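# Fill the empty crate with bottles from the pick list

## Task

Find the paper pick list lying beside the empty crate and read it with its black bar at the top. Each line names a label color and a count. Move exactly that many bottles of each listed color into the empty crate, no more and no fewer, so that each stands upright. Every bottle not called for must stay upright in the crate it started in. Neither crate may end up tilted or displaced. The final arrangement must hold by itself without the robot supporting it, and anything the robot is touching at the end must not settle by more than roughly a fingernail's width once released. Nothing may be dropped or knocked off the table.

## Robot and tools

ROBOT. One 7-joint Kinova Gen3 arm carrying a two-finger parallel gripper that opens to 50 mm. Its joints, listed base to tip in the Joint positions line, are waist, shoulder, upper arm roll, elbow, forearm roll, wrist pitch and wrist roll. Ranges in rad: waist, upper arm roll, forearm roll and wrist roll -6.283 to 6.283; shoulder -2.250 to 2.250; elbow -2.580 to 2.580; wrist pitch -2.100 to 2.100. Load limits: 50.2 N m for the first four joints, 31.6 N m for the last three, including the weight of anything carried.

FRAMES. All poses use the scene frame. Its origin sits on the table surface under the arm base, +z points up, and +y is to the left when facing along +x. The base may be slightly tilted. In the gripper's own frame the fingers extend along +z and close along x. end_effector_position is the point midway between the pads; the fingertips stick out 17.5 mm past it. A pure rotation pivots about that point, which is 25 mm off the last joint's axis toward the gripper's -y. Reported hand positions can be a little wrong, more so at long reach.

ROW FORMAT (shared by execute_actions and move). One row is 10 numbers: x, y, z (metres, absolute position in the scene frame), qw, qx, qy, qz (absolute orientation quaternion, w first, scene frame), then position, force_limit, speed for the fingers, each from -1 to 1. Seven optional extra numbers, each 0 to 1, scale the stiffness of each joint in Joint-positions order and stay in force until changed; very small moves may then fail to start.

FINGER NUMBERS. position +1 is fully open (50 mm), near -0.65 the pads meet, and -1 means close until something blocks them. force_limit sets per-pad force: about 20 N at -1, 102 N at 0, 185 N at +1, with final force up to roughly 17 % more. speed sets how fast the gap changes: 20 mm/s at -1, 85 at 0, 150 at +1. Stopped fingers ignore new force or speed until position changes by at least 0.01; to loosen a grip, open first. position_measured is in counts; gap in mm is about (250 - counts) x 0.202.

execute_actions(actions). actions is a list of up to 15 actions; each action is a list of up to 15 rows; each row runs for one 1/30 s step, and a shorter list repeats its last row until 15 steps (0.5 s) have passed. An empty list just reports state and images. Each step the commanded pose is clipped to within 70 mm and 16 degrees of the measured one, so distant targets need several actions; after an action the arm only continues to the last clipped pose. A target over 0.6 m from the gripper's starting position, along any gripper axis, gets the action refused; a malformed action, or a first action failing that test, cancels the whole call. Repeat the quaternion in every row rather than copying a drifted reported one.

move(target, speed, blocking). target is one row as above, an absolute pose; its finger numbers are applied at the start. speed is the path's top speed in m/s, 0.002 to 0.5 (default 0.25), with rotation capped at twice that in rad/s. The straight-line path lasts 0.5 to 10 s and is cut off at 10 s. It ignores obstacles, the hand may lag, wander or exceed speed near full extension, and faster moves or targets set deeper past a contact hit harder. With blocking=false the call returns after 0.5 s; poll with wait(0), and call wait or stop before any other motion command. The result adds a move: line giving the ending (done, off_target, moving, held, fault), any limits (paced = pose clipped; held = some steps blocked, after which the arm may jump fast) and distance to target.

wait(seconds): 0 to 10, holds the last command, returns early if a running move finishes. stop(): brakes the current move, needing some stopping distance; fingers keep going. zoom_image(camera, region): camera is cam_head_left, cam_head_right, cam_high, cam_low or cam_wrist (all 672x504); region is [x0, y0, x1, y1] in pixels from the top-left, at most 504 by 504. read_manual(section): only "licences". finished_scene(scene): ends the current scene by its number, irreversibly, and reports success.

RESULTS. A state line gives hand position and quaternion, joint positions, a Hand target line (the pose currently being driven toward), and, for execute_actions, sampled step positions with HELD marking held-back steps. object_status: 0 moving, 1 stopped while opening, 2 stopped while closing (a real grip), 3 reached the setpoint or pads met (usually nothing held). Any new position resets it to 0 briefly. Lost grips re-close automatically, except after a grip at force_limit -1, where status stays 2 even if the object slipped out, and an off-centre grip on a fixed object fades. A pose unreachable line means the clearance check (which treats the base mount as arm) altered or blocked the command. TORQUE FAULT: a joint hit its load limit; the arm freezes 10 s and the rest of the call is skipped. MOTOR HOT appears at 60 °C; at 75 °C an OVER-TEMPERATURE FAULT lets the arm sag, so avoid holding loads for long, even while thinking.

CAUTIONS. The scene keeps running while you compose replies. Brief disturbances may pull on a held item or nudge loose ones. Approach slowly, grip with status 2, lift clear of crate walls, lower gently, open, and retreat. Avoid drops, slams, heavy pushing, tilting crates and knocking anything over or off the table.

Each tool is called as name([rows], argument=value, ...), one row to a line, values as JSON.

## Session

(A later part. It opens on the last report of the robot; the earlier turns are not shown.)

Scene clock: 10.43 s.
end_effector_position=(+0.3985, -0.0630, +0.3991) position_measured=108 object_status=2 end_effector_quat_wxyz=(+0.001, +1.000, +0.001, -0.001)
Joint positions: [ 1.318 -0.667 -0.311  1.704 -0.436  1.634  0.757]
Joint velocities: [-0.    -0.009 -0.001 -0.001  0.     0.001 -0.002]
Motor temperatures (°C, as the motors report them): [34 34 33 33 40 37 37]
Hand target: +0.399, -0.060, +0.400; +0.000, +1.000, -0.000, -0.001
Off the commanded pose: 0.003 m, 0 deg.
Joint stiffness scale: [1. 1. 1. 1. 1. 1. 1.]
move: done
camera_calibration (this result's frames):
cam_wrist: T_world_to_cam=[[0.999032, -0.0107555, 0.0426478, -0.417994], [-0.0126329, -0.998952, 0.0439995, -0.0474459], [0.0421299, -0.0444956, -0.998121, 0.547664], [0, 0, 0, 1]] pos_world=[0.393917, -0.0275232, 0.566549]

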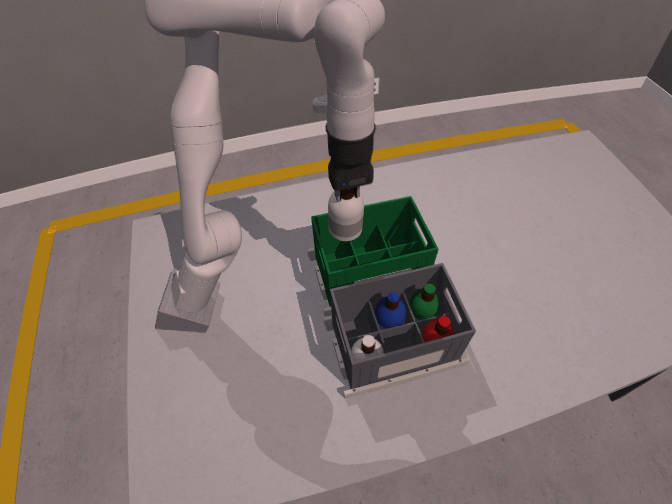

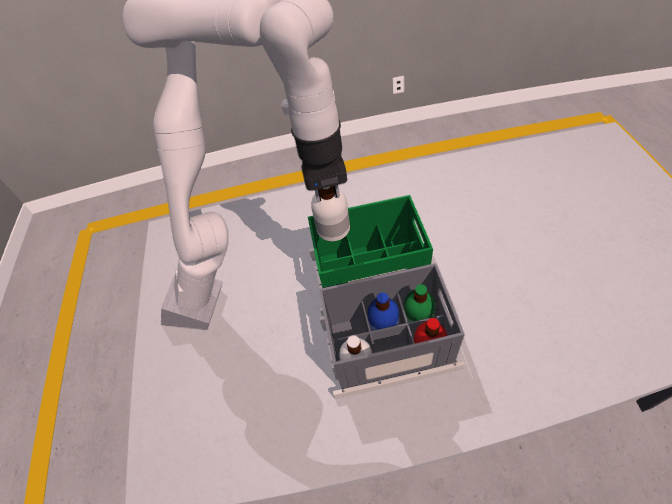

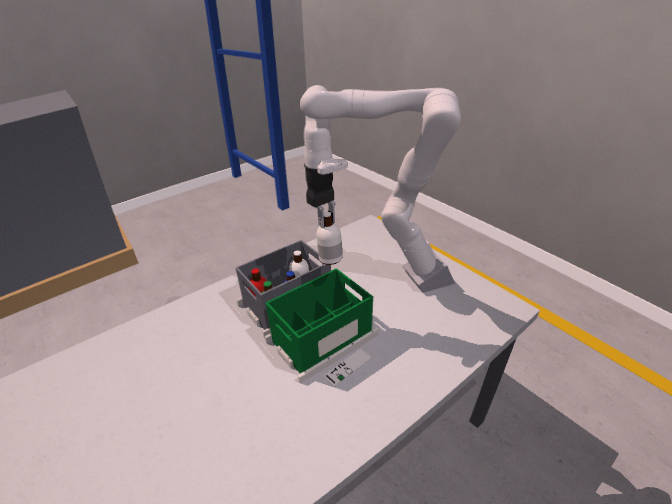

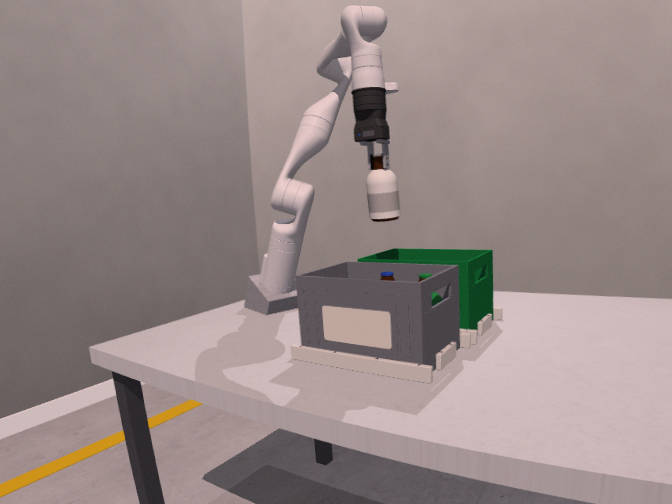

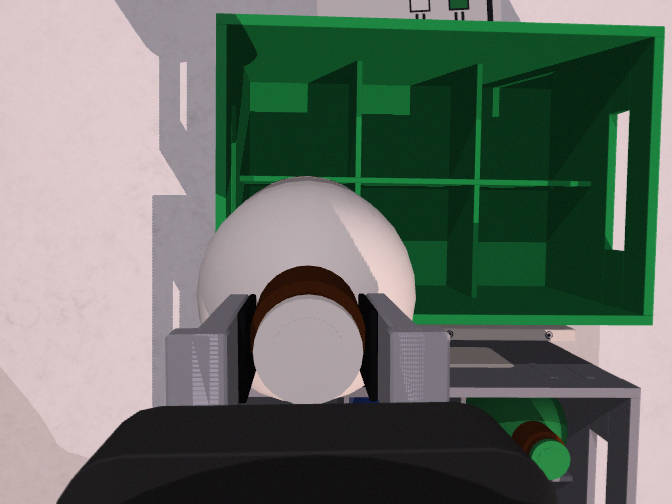

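move(target=[0.393,0.038,0.34,0,1,0,0,-1,-0.3,0], speed=0.2)

move(target=[0.393,0.038,0.146,0,1,0,0,-1,-0.3,0], speed=0.1)

Scene clock: 11.73 s.
end_effector_position=(+0.3910, +0.0365, +0.3417) position_measured=108 object_status=2 end_effector_quat_wxyz=(-0.000, +1.000, +0.003, -0.002)
Joint positions: [ 1.349 -0.864 -0.516  1.875 -0.575  1.563  0.623]
Joint velocities: [ 0.009 -0.016 -0.001  0.002 -0.003  0.001  0.   ]
Motor temperatures (°C, as the motors report them): [34 34 33 33 40 37 37]
Hand target: +0.392, +0.038, +0.340; +0.000, +1.000, -0.000, -0.000
Off the commanded pose: 0.003 m, 0 deg.
Joint stiffness scale: [1. 1. 1. 1. 1. 1. 1.]
move: done
camera_calibration (this result's frames):
cam_wrist: T_world_to_cam=[[0.999193, -0.00660555, 0.0396191, -0.406206], [-0.00828814, -0.999064, 0.0424564, 0.0532092], [0.0393015, -0.0427505, -0.998312, 0.49625], [0, 0, 0, 1]] pos_world=[0.386816, 0.0716911, 0.509247]

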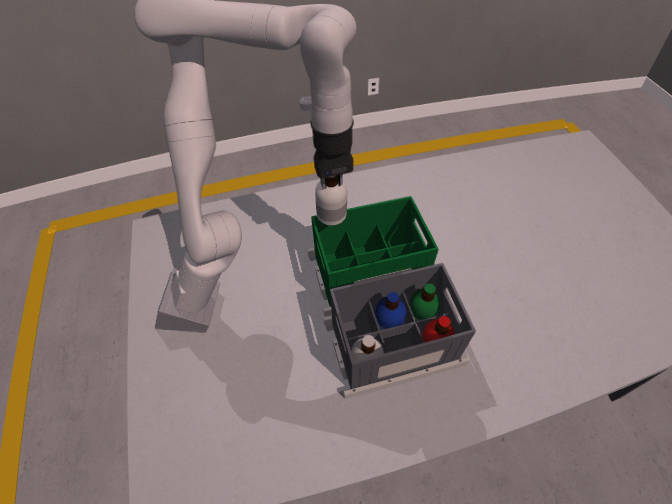

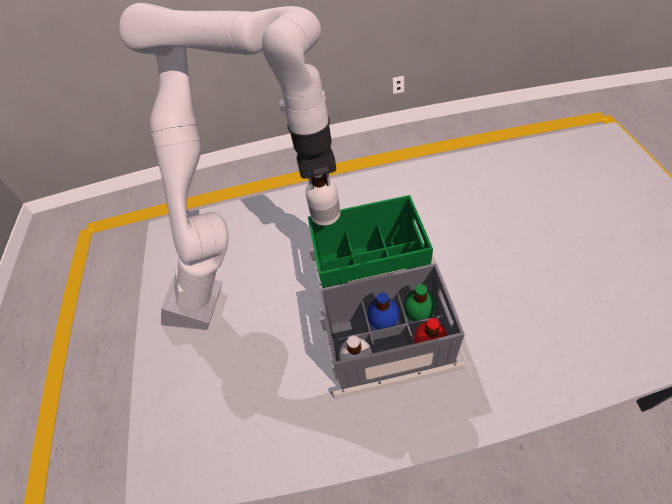

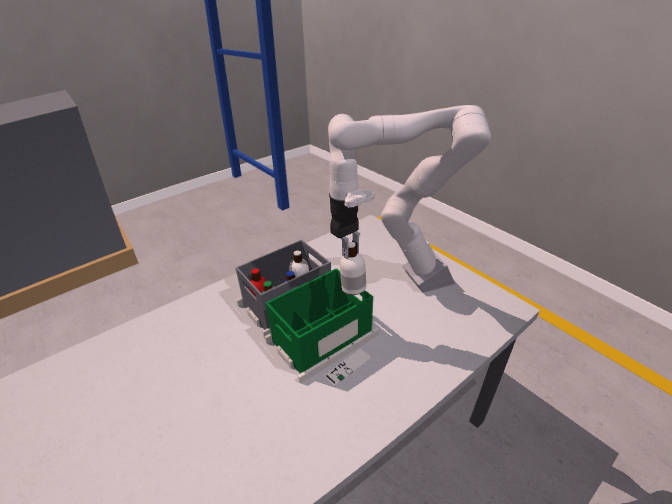

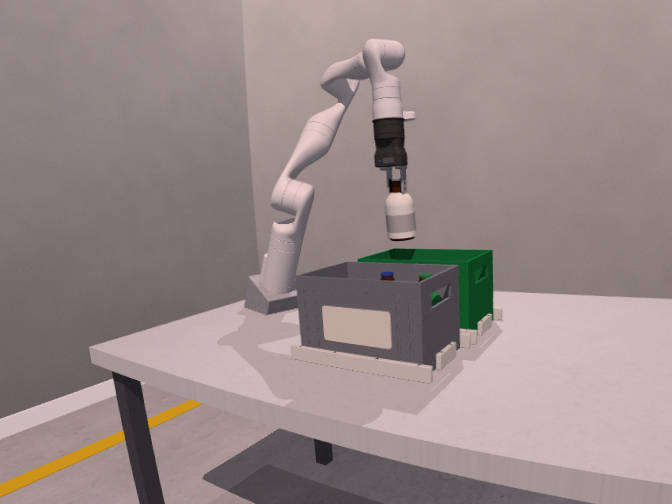

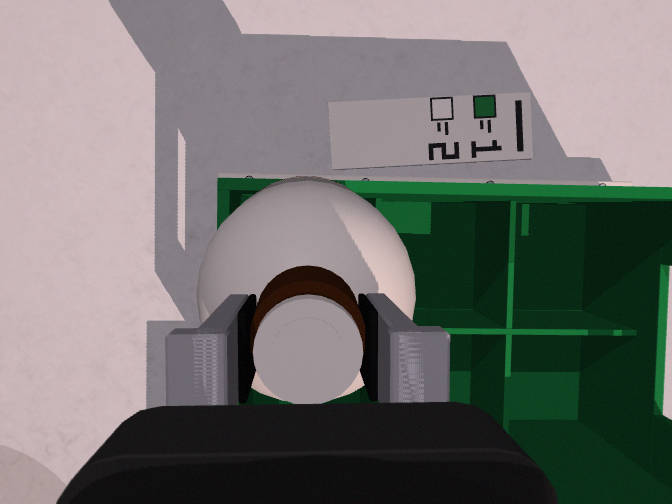

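Scene clock: 14.07 s.
end_effector_position=(+0.3928, +0.0369, +0.1478) position_measured=108 object_status=2 end_effector_quat_wxyz=(+0.003, +1.000, +0.001, +0.000)
Joint positions: [ 1.527 -0.752 -1.059  2.288 -0.836  0.879  0.718]
Joint velocities: [ 0.001  0.021 -0.006  0.003 -0.    -0.012  0.   ]
Motor temperatures (°C, as the motors report them): [34 34 33 33 40 37 37]
Hand target: +0.392, +0.038, +0.146; +0.001, +1.000, -0.000, -0.000
Off the commanded pose: 0.002 m, 0 deg.
Joint stiffness scale: [1. 1. 1. 1. 1. 1. 1.]
move: done
camera_calibration (this result's frames):
cam_wrist: T_world_to_cam=[[0.998929, -0.0112655, 0.0448878, -0.40078], [-0.0134675, -0.998705, 0.0490599, 0.062911], [0.044277, -0.0496119, -0.997787, 0.300834], [0, 0, 0, 1]] pos_world=[0.387878, 0.0732395, 0.315072]

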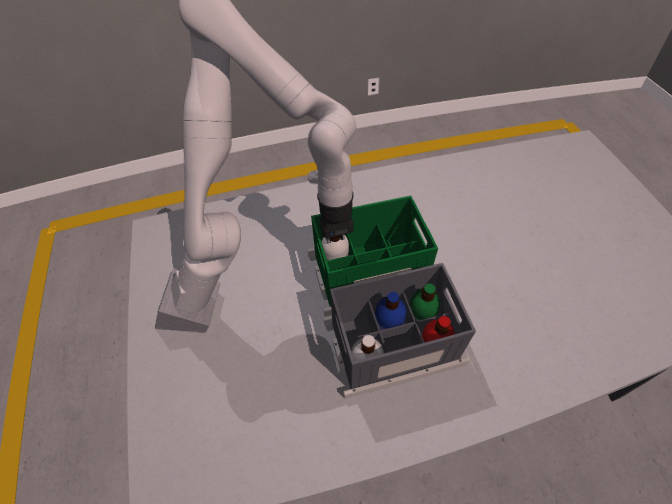

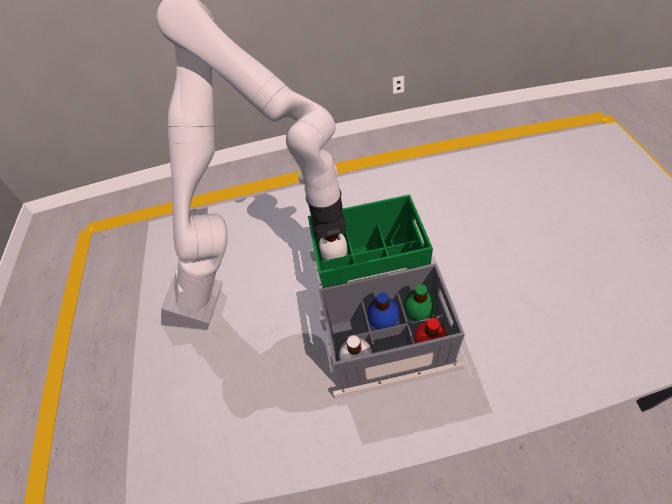

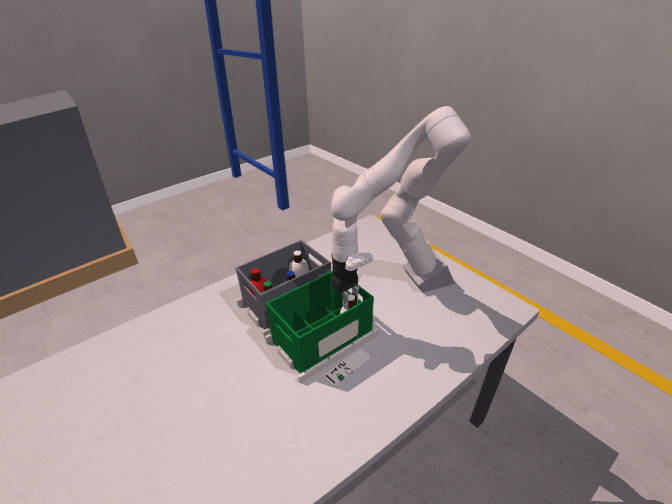

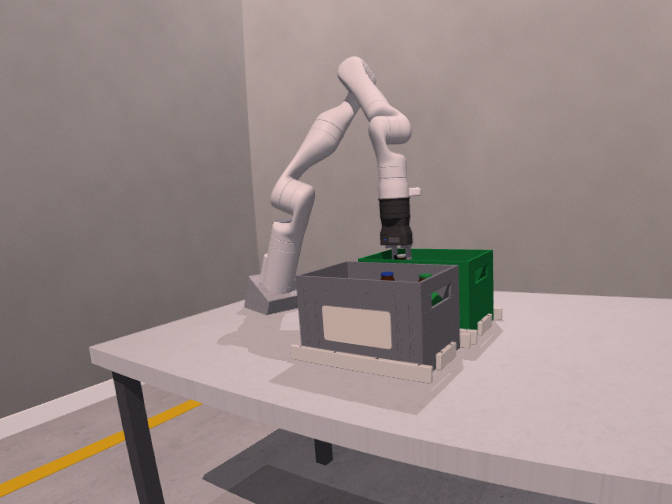

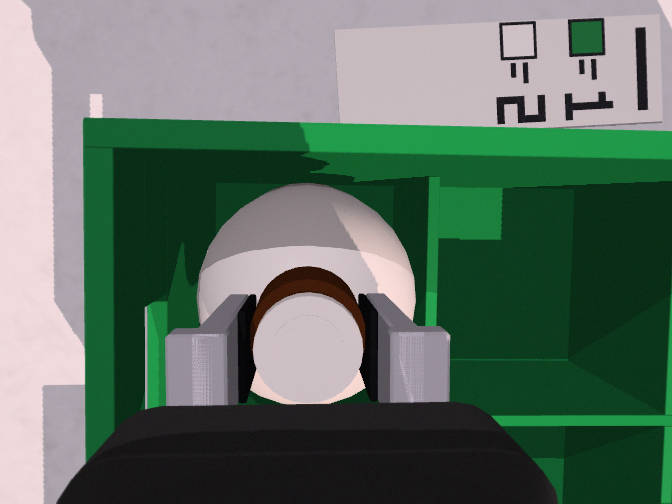

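move(target=[0.393,0.038,0.146,0,1,0,0,0.75,-0.3,0.5])

move(target=[0.393,0.038,0.25,0,1,0,0,0.75,-0.3,0])

move(target=[0.385,-0.273,0.24,0,0,1,0,0.75,-0.3,0], speed=0.5)

Scene clock: 15.00 s.
end_effector_position=(+0.3925, +0.0377, +0.1472) position_measured=41 object_status=3 end_effector_quat_wxyz=(+0.001, +1.000, +0.001, -0.001)
Joint positions: [ 1.527 -0.746 -1.064  2.288 -0.836  0.877  0.718]
Joint velocities: [-0.001  0.003  0.    -0.     0.001 -0.002  0.   ]
Motor temperatures (°C, as the motors report them): [34 34 33 33 40 37 37]
Hand target: +0.393, +0.038, +0.146; +0.000, +1.000, -0.000, -0.000
Off the commanded pose: 0.001 m, 0 deg.
Joint stiffness scale: [1. 1. 1. 1. 1. 1. 1.]
move: done
camera_calibration (this result's frames):
cam_wrist: T_world_to_cam=[[0.999032, -0.0109, 0.0426275, -0.400185], [-0.0127921, -0.998933, 0.0443691, 0.064196], [0.0420984, -0.0448715, -0.998105, 0.301004], [0, 0, 0, 1]] pos_world=[0.387947, 0.073272, 0.314644]

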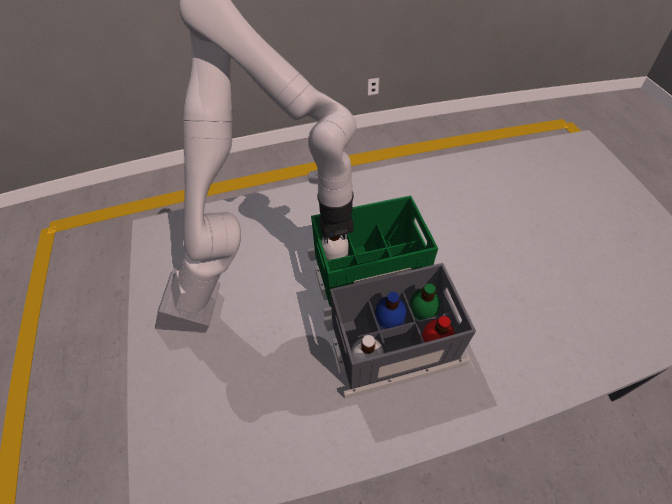

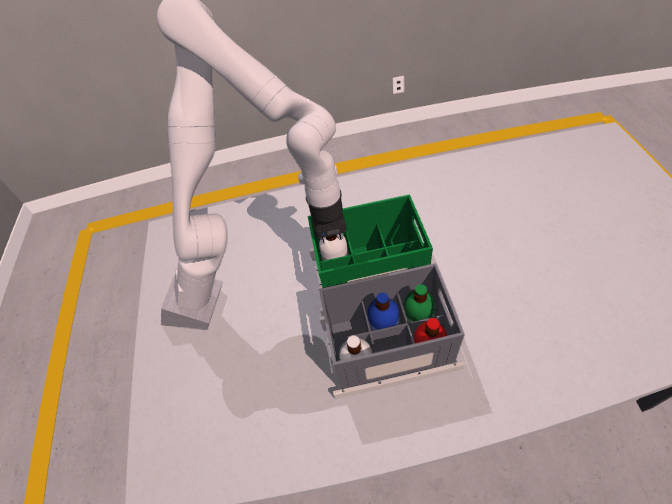

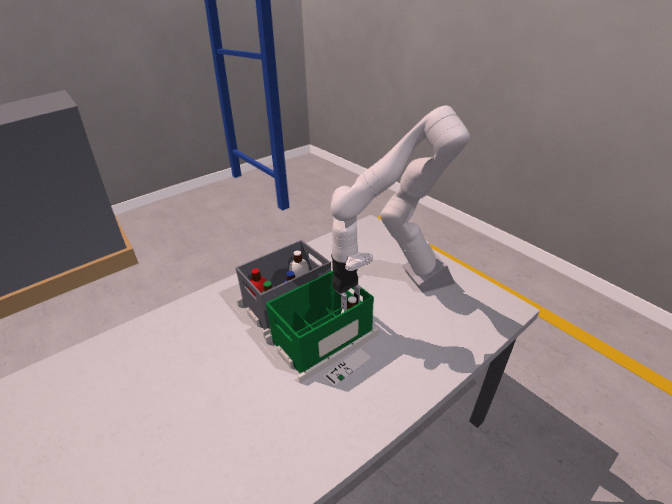

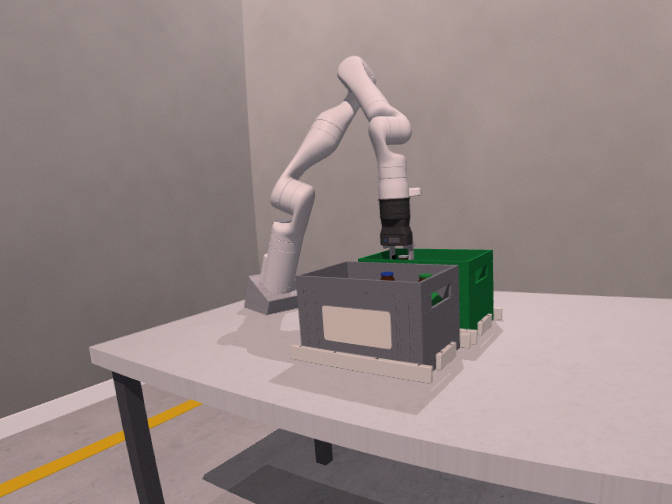

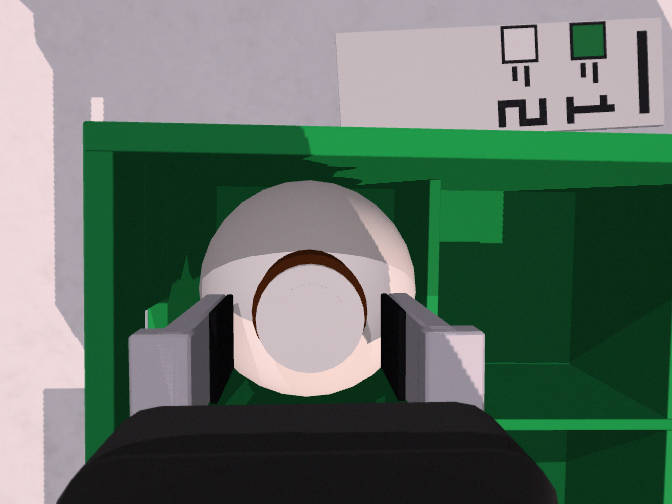

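Scene clock: 15.93 s.
end_effector_position=(+0.3937, +0.0384, +0.2478) position_measured=41 object_status=3 end_effector_quat_wxyz=(-0.002, +1.000, -0.001, -0.000)
Joint positions: [ 1.378 -0.834 -0.724  2.102 -0.66   1.247  0.627]
Joint velocities: [-0.    -0.011  0.003 -0.002 -0.001  0.004 -0.001]
Motor temperatures (°C, as the motors report them): [34 34 33 33 40 37 37]
Hand target: +0.393, +0.038, +0.250; -0.000, +1.000, +0.000, +0.000
Off the commanded pose: 0.002 m, 0 deg.
Joint stiffness scale: [1. 1. 1. 1. 1. 1. 1.]
move: done
camera_calibration (this result's frames):
cam_wrist: T_world_to_cam=[[0.998934, -0.0148205, 0.0437137, -0.405741], [-0.0165207, -0.999111, 0.0387914, 0.0632173], [0.0430999, -0.0394723, -0.998291, 0.400878], [0, 0, 0, 1]] pos_world=[0.389076, 0.0729713, 0.415477]

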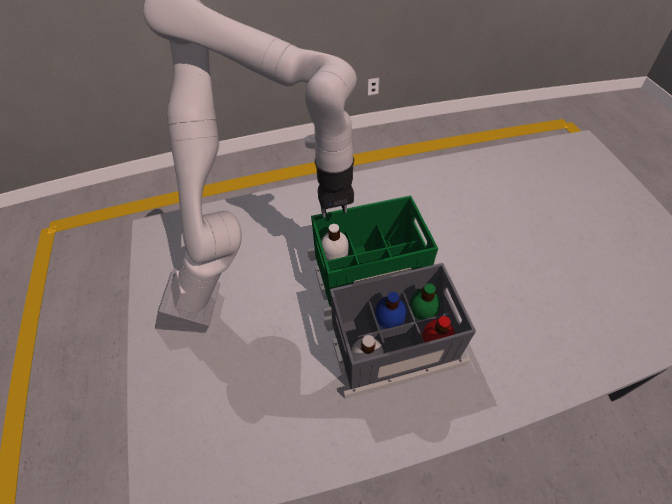

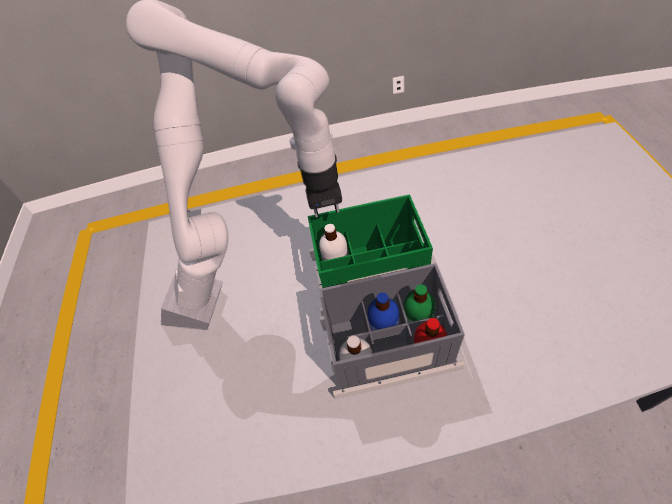

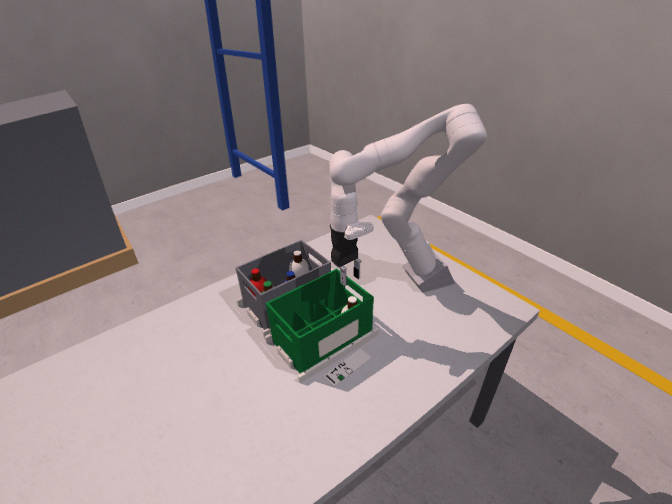

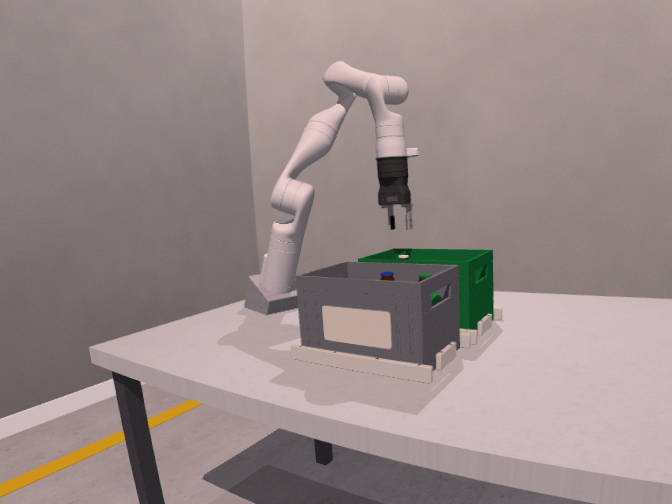

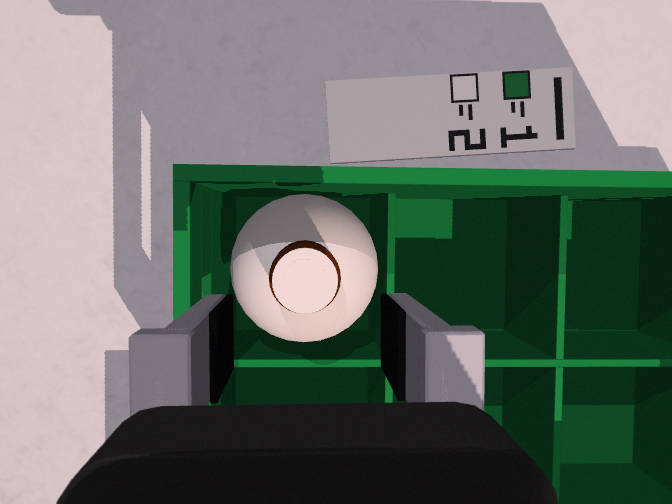

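Scene clock: 19.77 s.
end_effector_position=(+0.3871, -0.2701, +0.2394) position_measured=41 object_status=3 end_effector_quat_wxyz=(+0.004, -0.002, +1.000, +0.003)
Joint positions: [ 2.362 -0.465 -0.805  1.973 -0.792  1.33  -1.579]
Joint velocities: [ 0.017 -0.001 -0.003 -0.    -0.001 -0.001  0.001]
Motor temperatures (°C, as the motors report them): [34 34 33 33 40 37 37]
Hand target: +0.387, -0.272, +0.240; +0.002, +0.000, +1.000, +0.001
Off the commanded pose: 0.004 m, 1 deg.
Joint stiffness scale: [1. 1. 1. 1. 1. 1. 1.]
move: off_target
camera_calibration (this result's frames):
cam_wrist: T_world_to_cam=[[-0.999269, 0.00976673, 0.036967, 0.37837], [0.0115315, 0.998789, 0.0478317, 0.281831], [-0.0364551, 0.048223, -0.998171, 0.435071], [0, 0, 0, 1]] pos_world=[0.390704, -0.306166, 0.406807]

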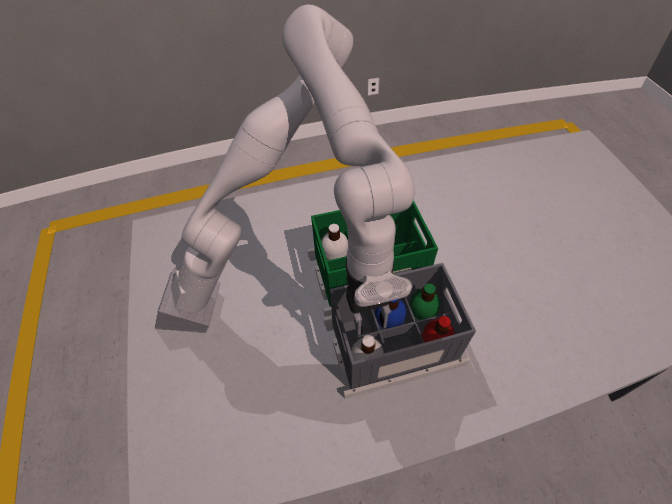

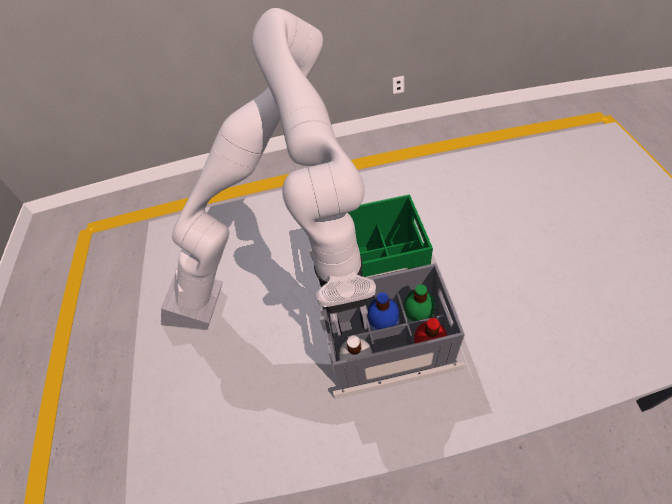

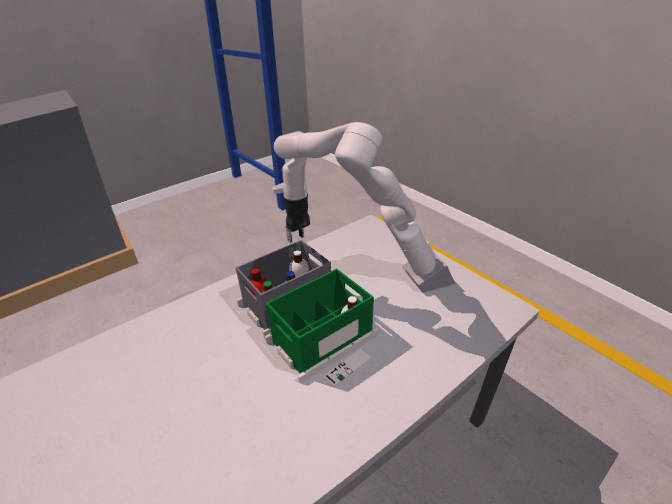

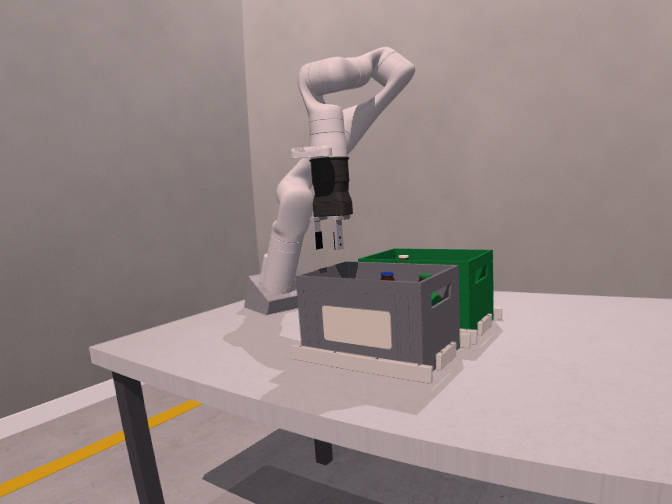

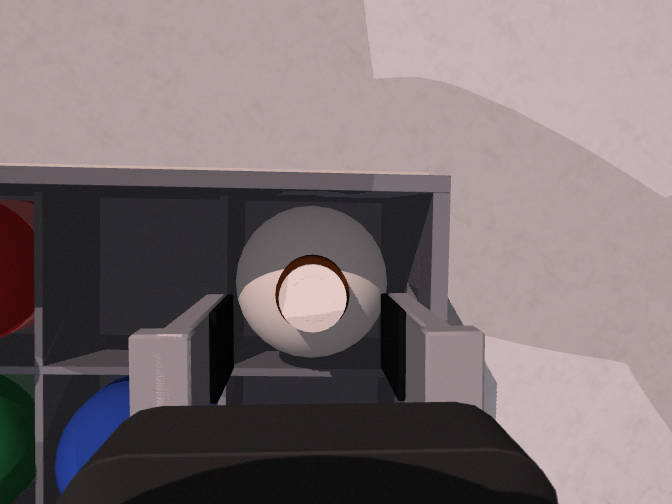

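move(target=[0.385,-0.270,0.143,0,0,1,0,0.75,-0.3,0], speed=0.1)

move(target=[0.385,-0.270,0.143,0,0,1,0,-1,-0.3,0])

Scene clock: 21.47 s.
end_effector_position=(+0.3848, -0.2696, +0.1443) position_measured=41 object_status=3 end_effector_quat_wxyz=(-0.002, -0.007, +1.000, -0.000)
Joint positions: [ 2.487 -0.369 -1.204  2.128 -0.862  0.952 -1.58 ]
Joint velocities: [ 0.012 -0.001 -0.002  0.    -0.003 -0.001  0.   ]
Motor temperatures (°C, as the motors report them): [34 34 33 33 40 37 37]
Hand target: +0.385, -0.270, +0.143; -0.000, +0.000, +1.000, -0.000
Off the commanded pose: 0.001 m, 1 deg.
Joint stiffness scale: [1. 1. 1. 1. 1. 1. 1.]
move: done
camera_calibration (this result's frames):
cam_wrist: T_world_to_cam=[[-0.998817, 0.000411072, 0.048621, 0.37519], [0.00244562, 0.999123, 0.0417929, 0.290388], [-0.0485612, 0.0418624, -0.997943, 0.342932], [0, 0, 0, 1]] pos_world=[0.39069, -0.304644, 0.311848]

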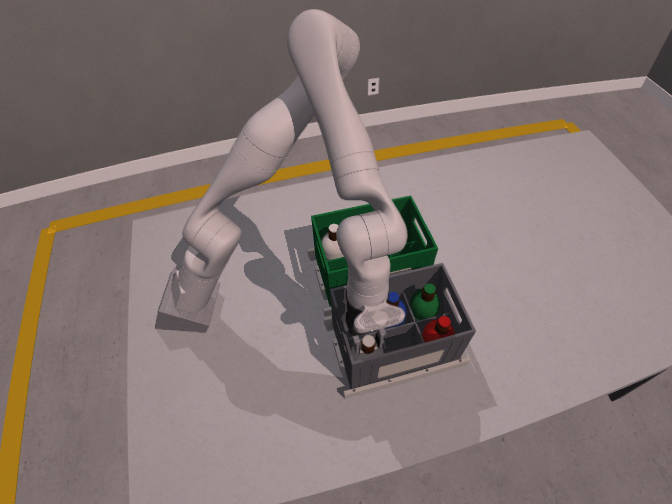

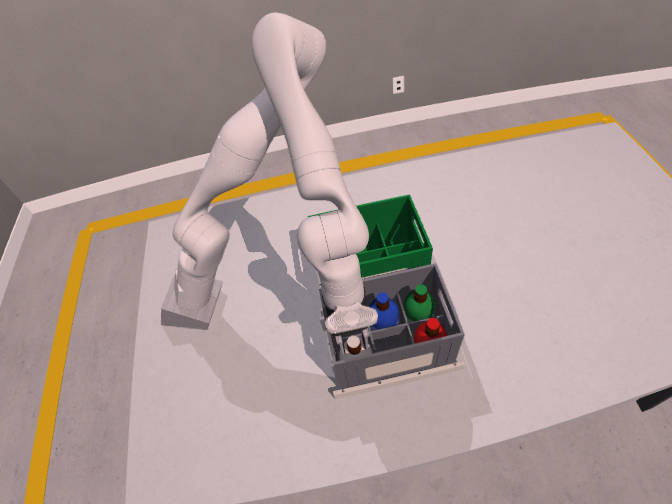

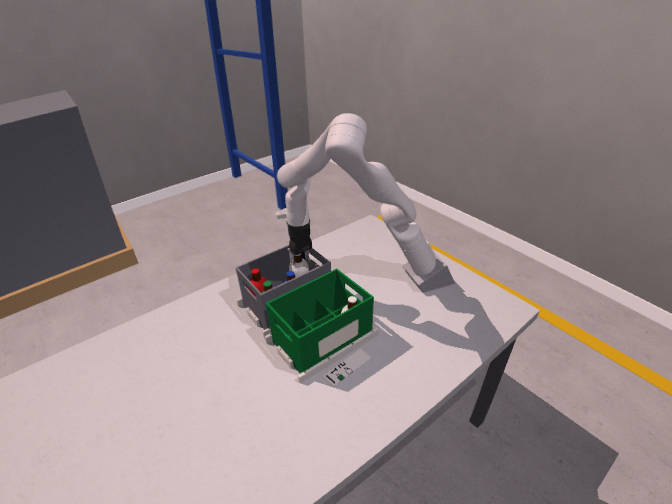

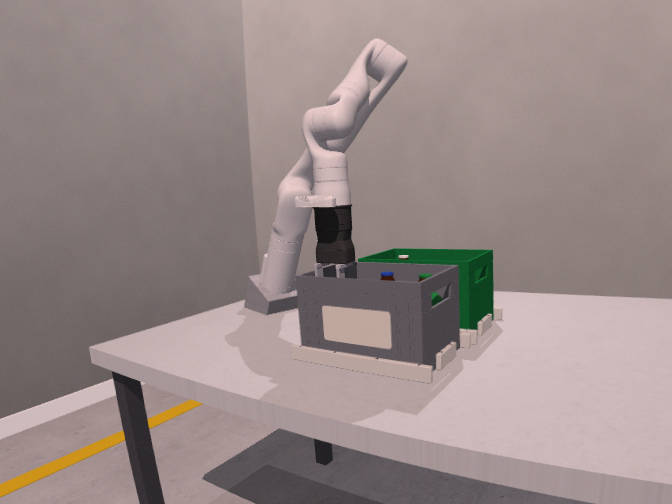

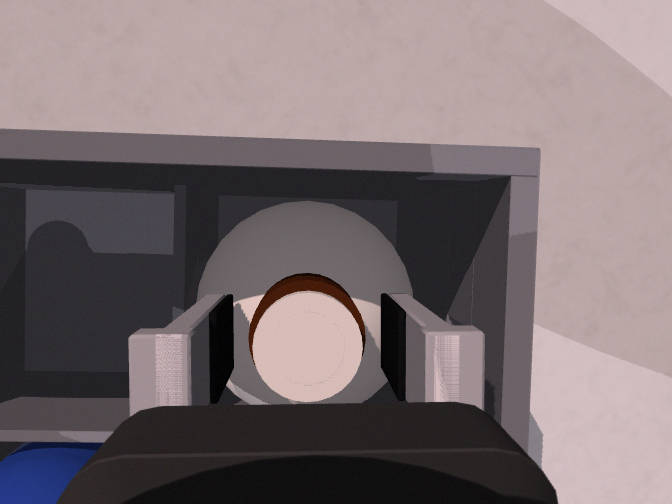

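Scene clock: 22.17 s.
end_effector_position=(+0.3846, -0.2702, +0.1443) position_measured=109 object_status=2 end_effector_quat_wxyz=(-0.002, -0.005, +1.000, -0.000)
Joint positions: [ 2.491 -0.368 -1.206  2.128 -0.863  0.952 -1.58 ]
Joint velocities: [ 0.003 -0.    -0.     0.    -0.004 -0.001 -0.002]
Motor temperatures (°C, as the motors report them): [34 34 33 33 40 37 37]
Hand target: +0.385, -0.270, +0.143; +0.000, -0.000, +1.000, -0.000
Off the commanded pose: 0.001 m, 1 deg.
Joint stiffness scale: [1. 1. 1. 1. 1. 1. 1.]
move: done
camera_calibration (this result's frames):
cam_wrist: T_world_to_cam=[[-0.998872, 0.00397179, 0.0473204, 0.376194], [0.00595983, 0.999102, 0.0419456, 0.289641], [-0.0471113, 0.0421803, -0.997999, 0.342434], [0, 0, 0, 1]] pos_world=[0.390175, -0.305319, 0.311798]

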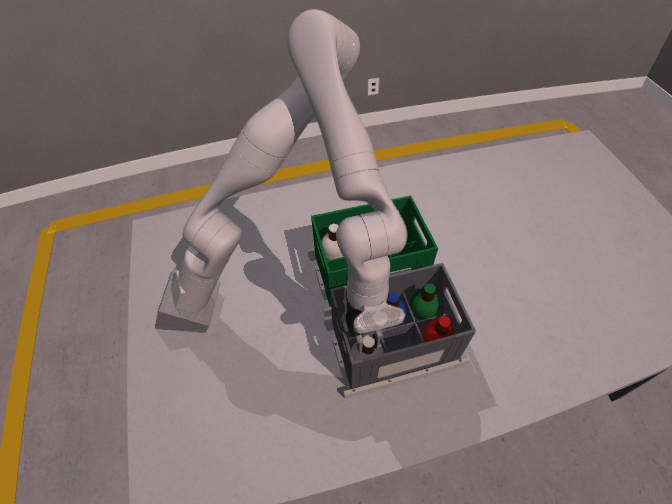

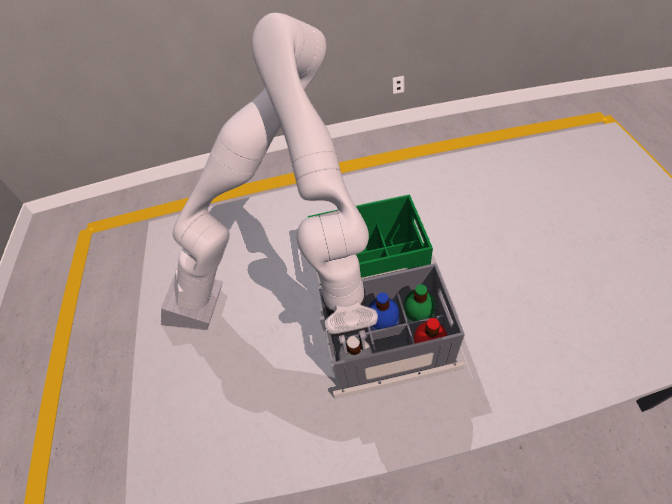

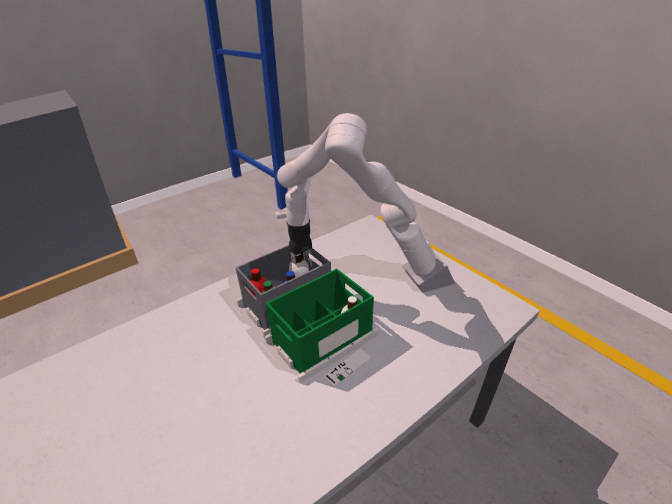

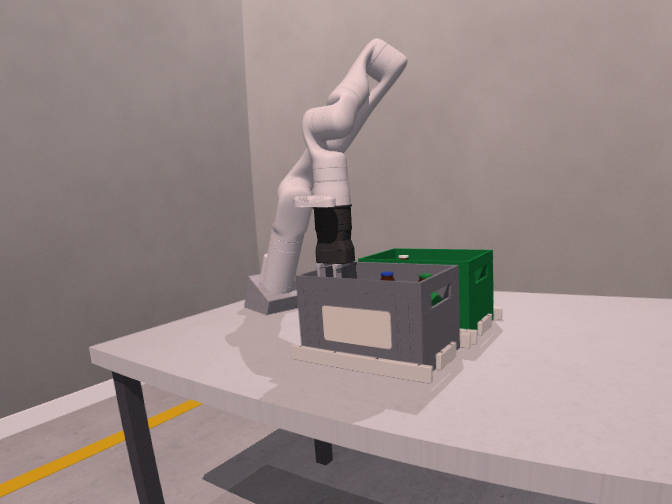

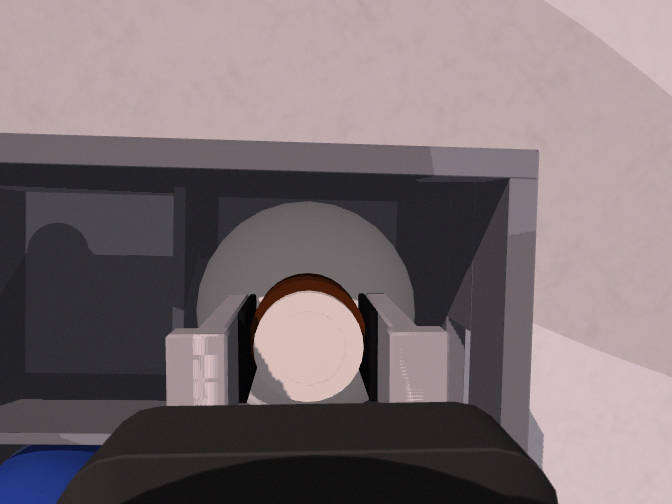

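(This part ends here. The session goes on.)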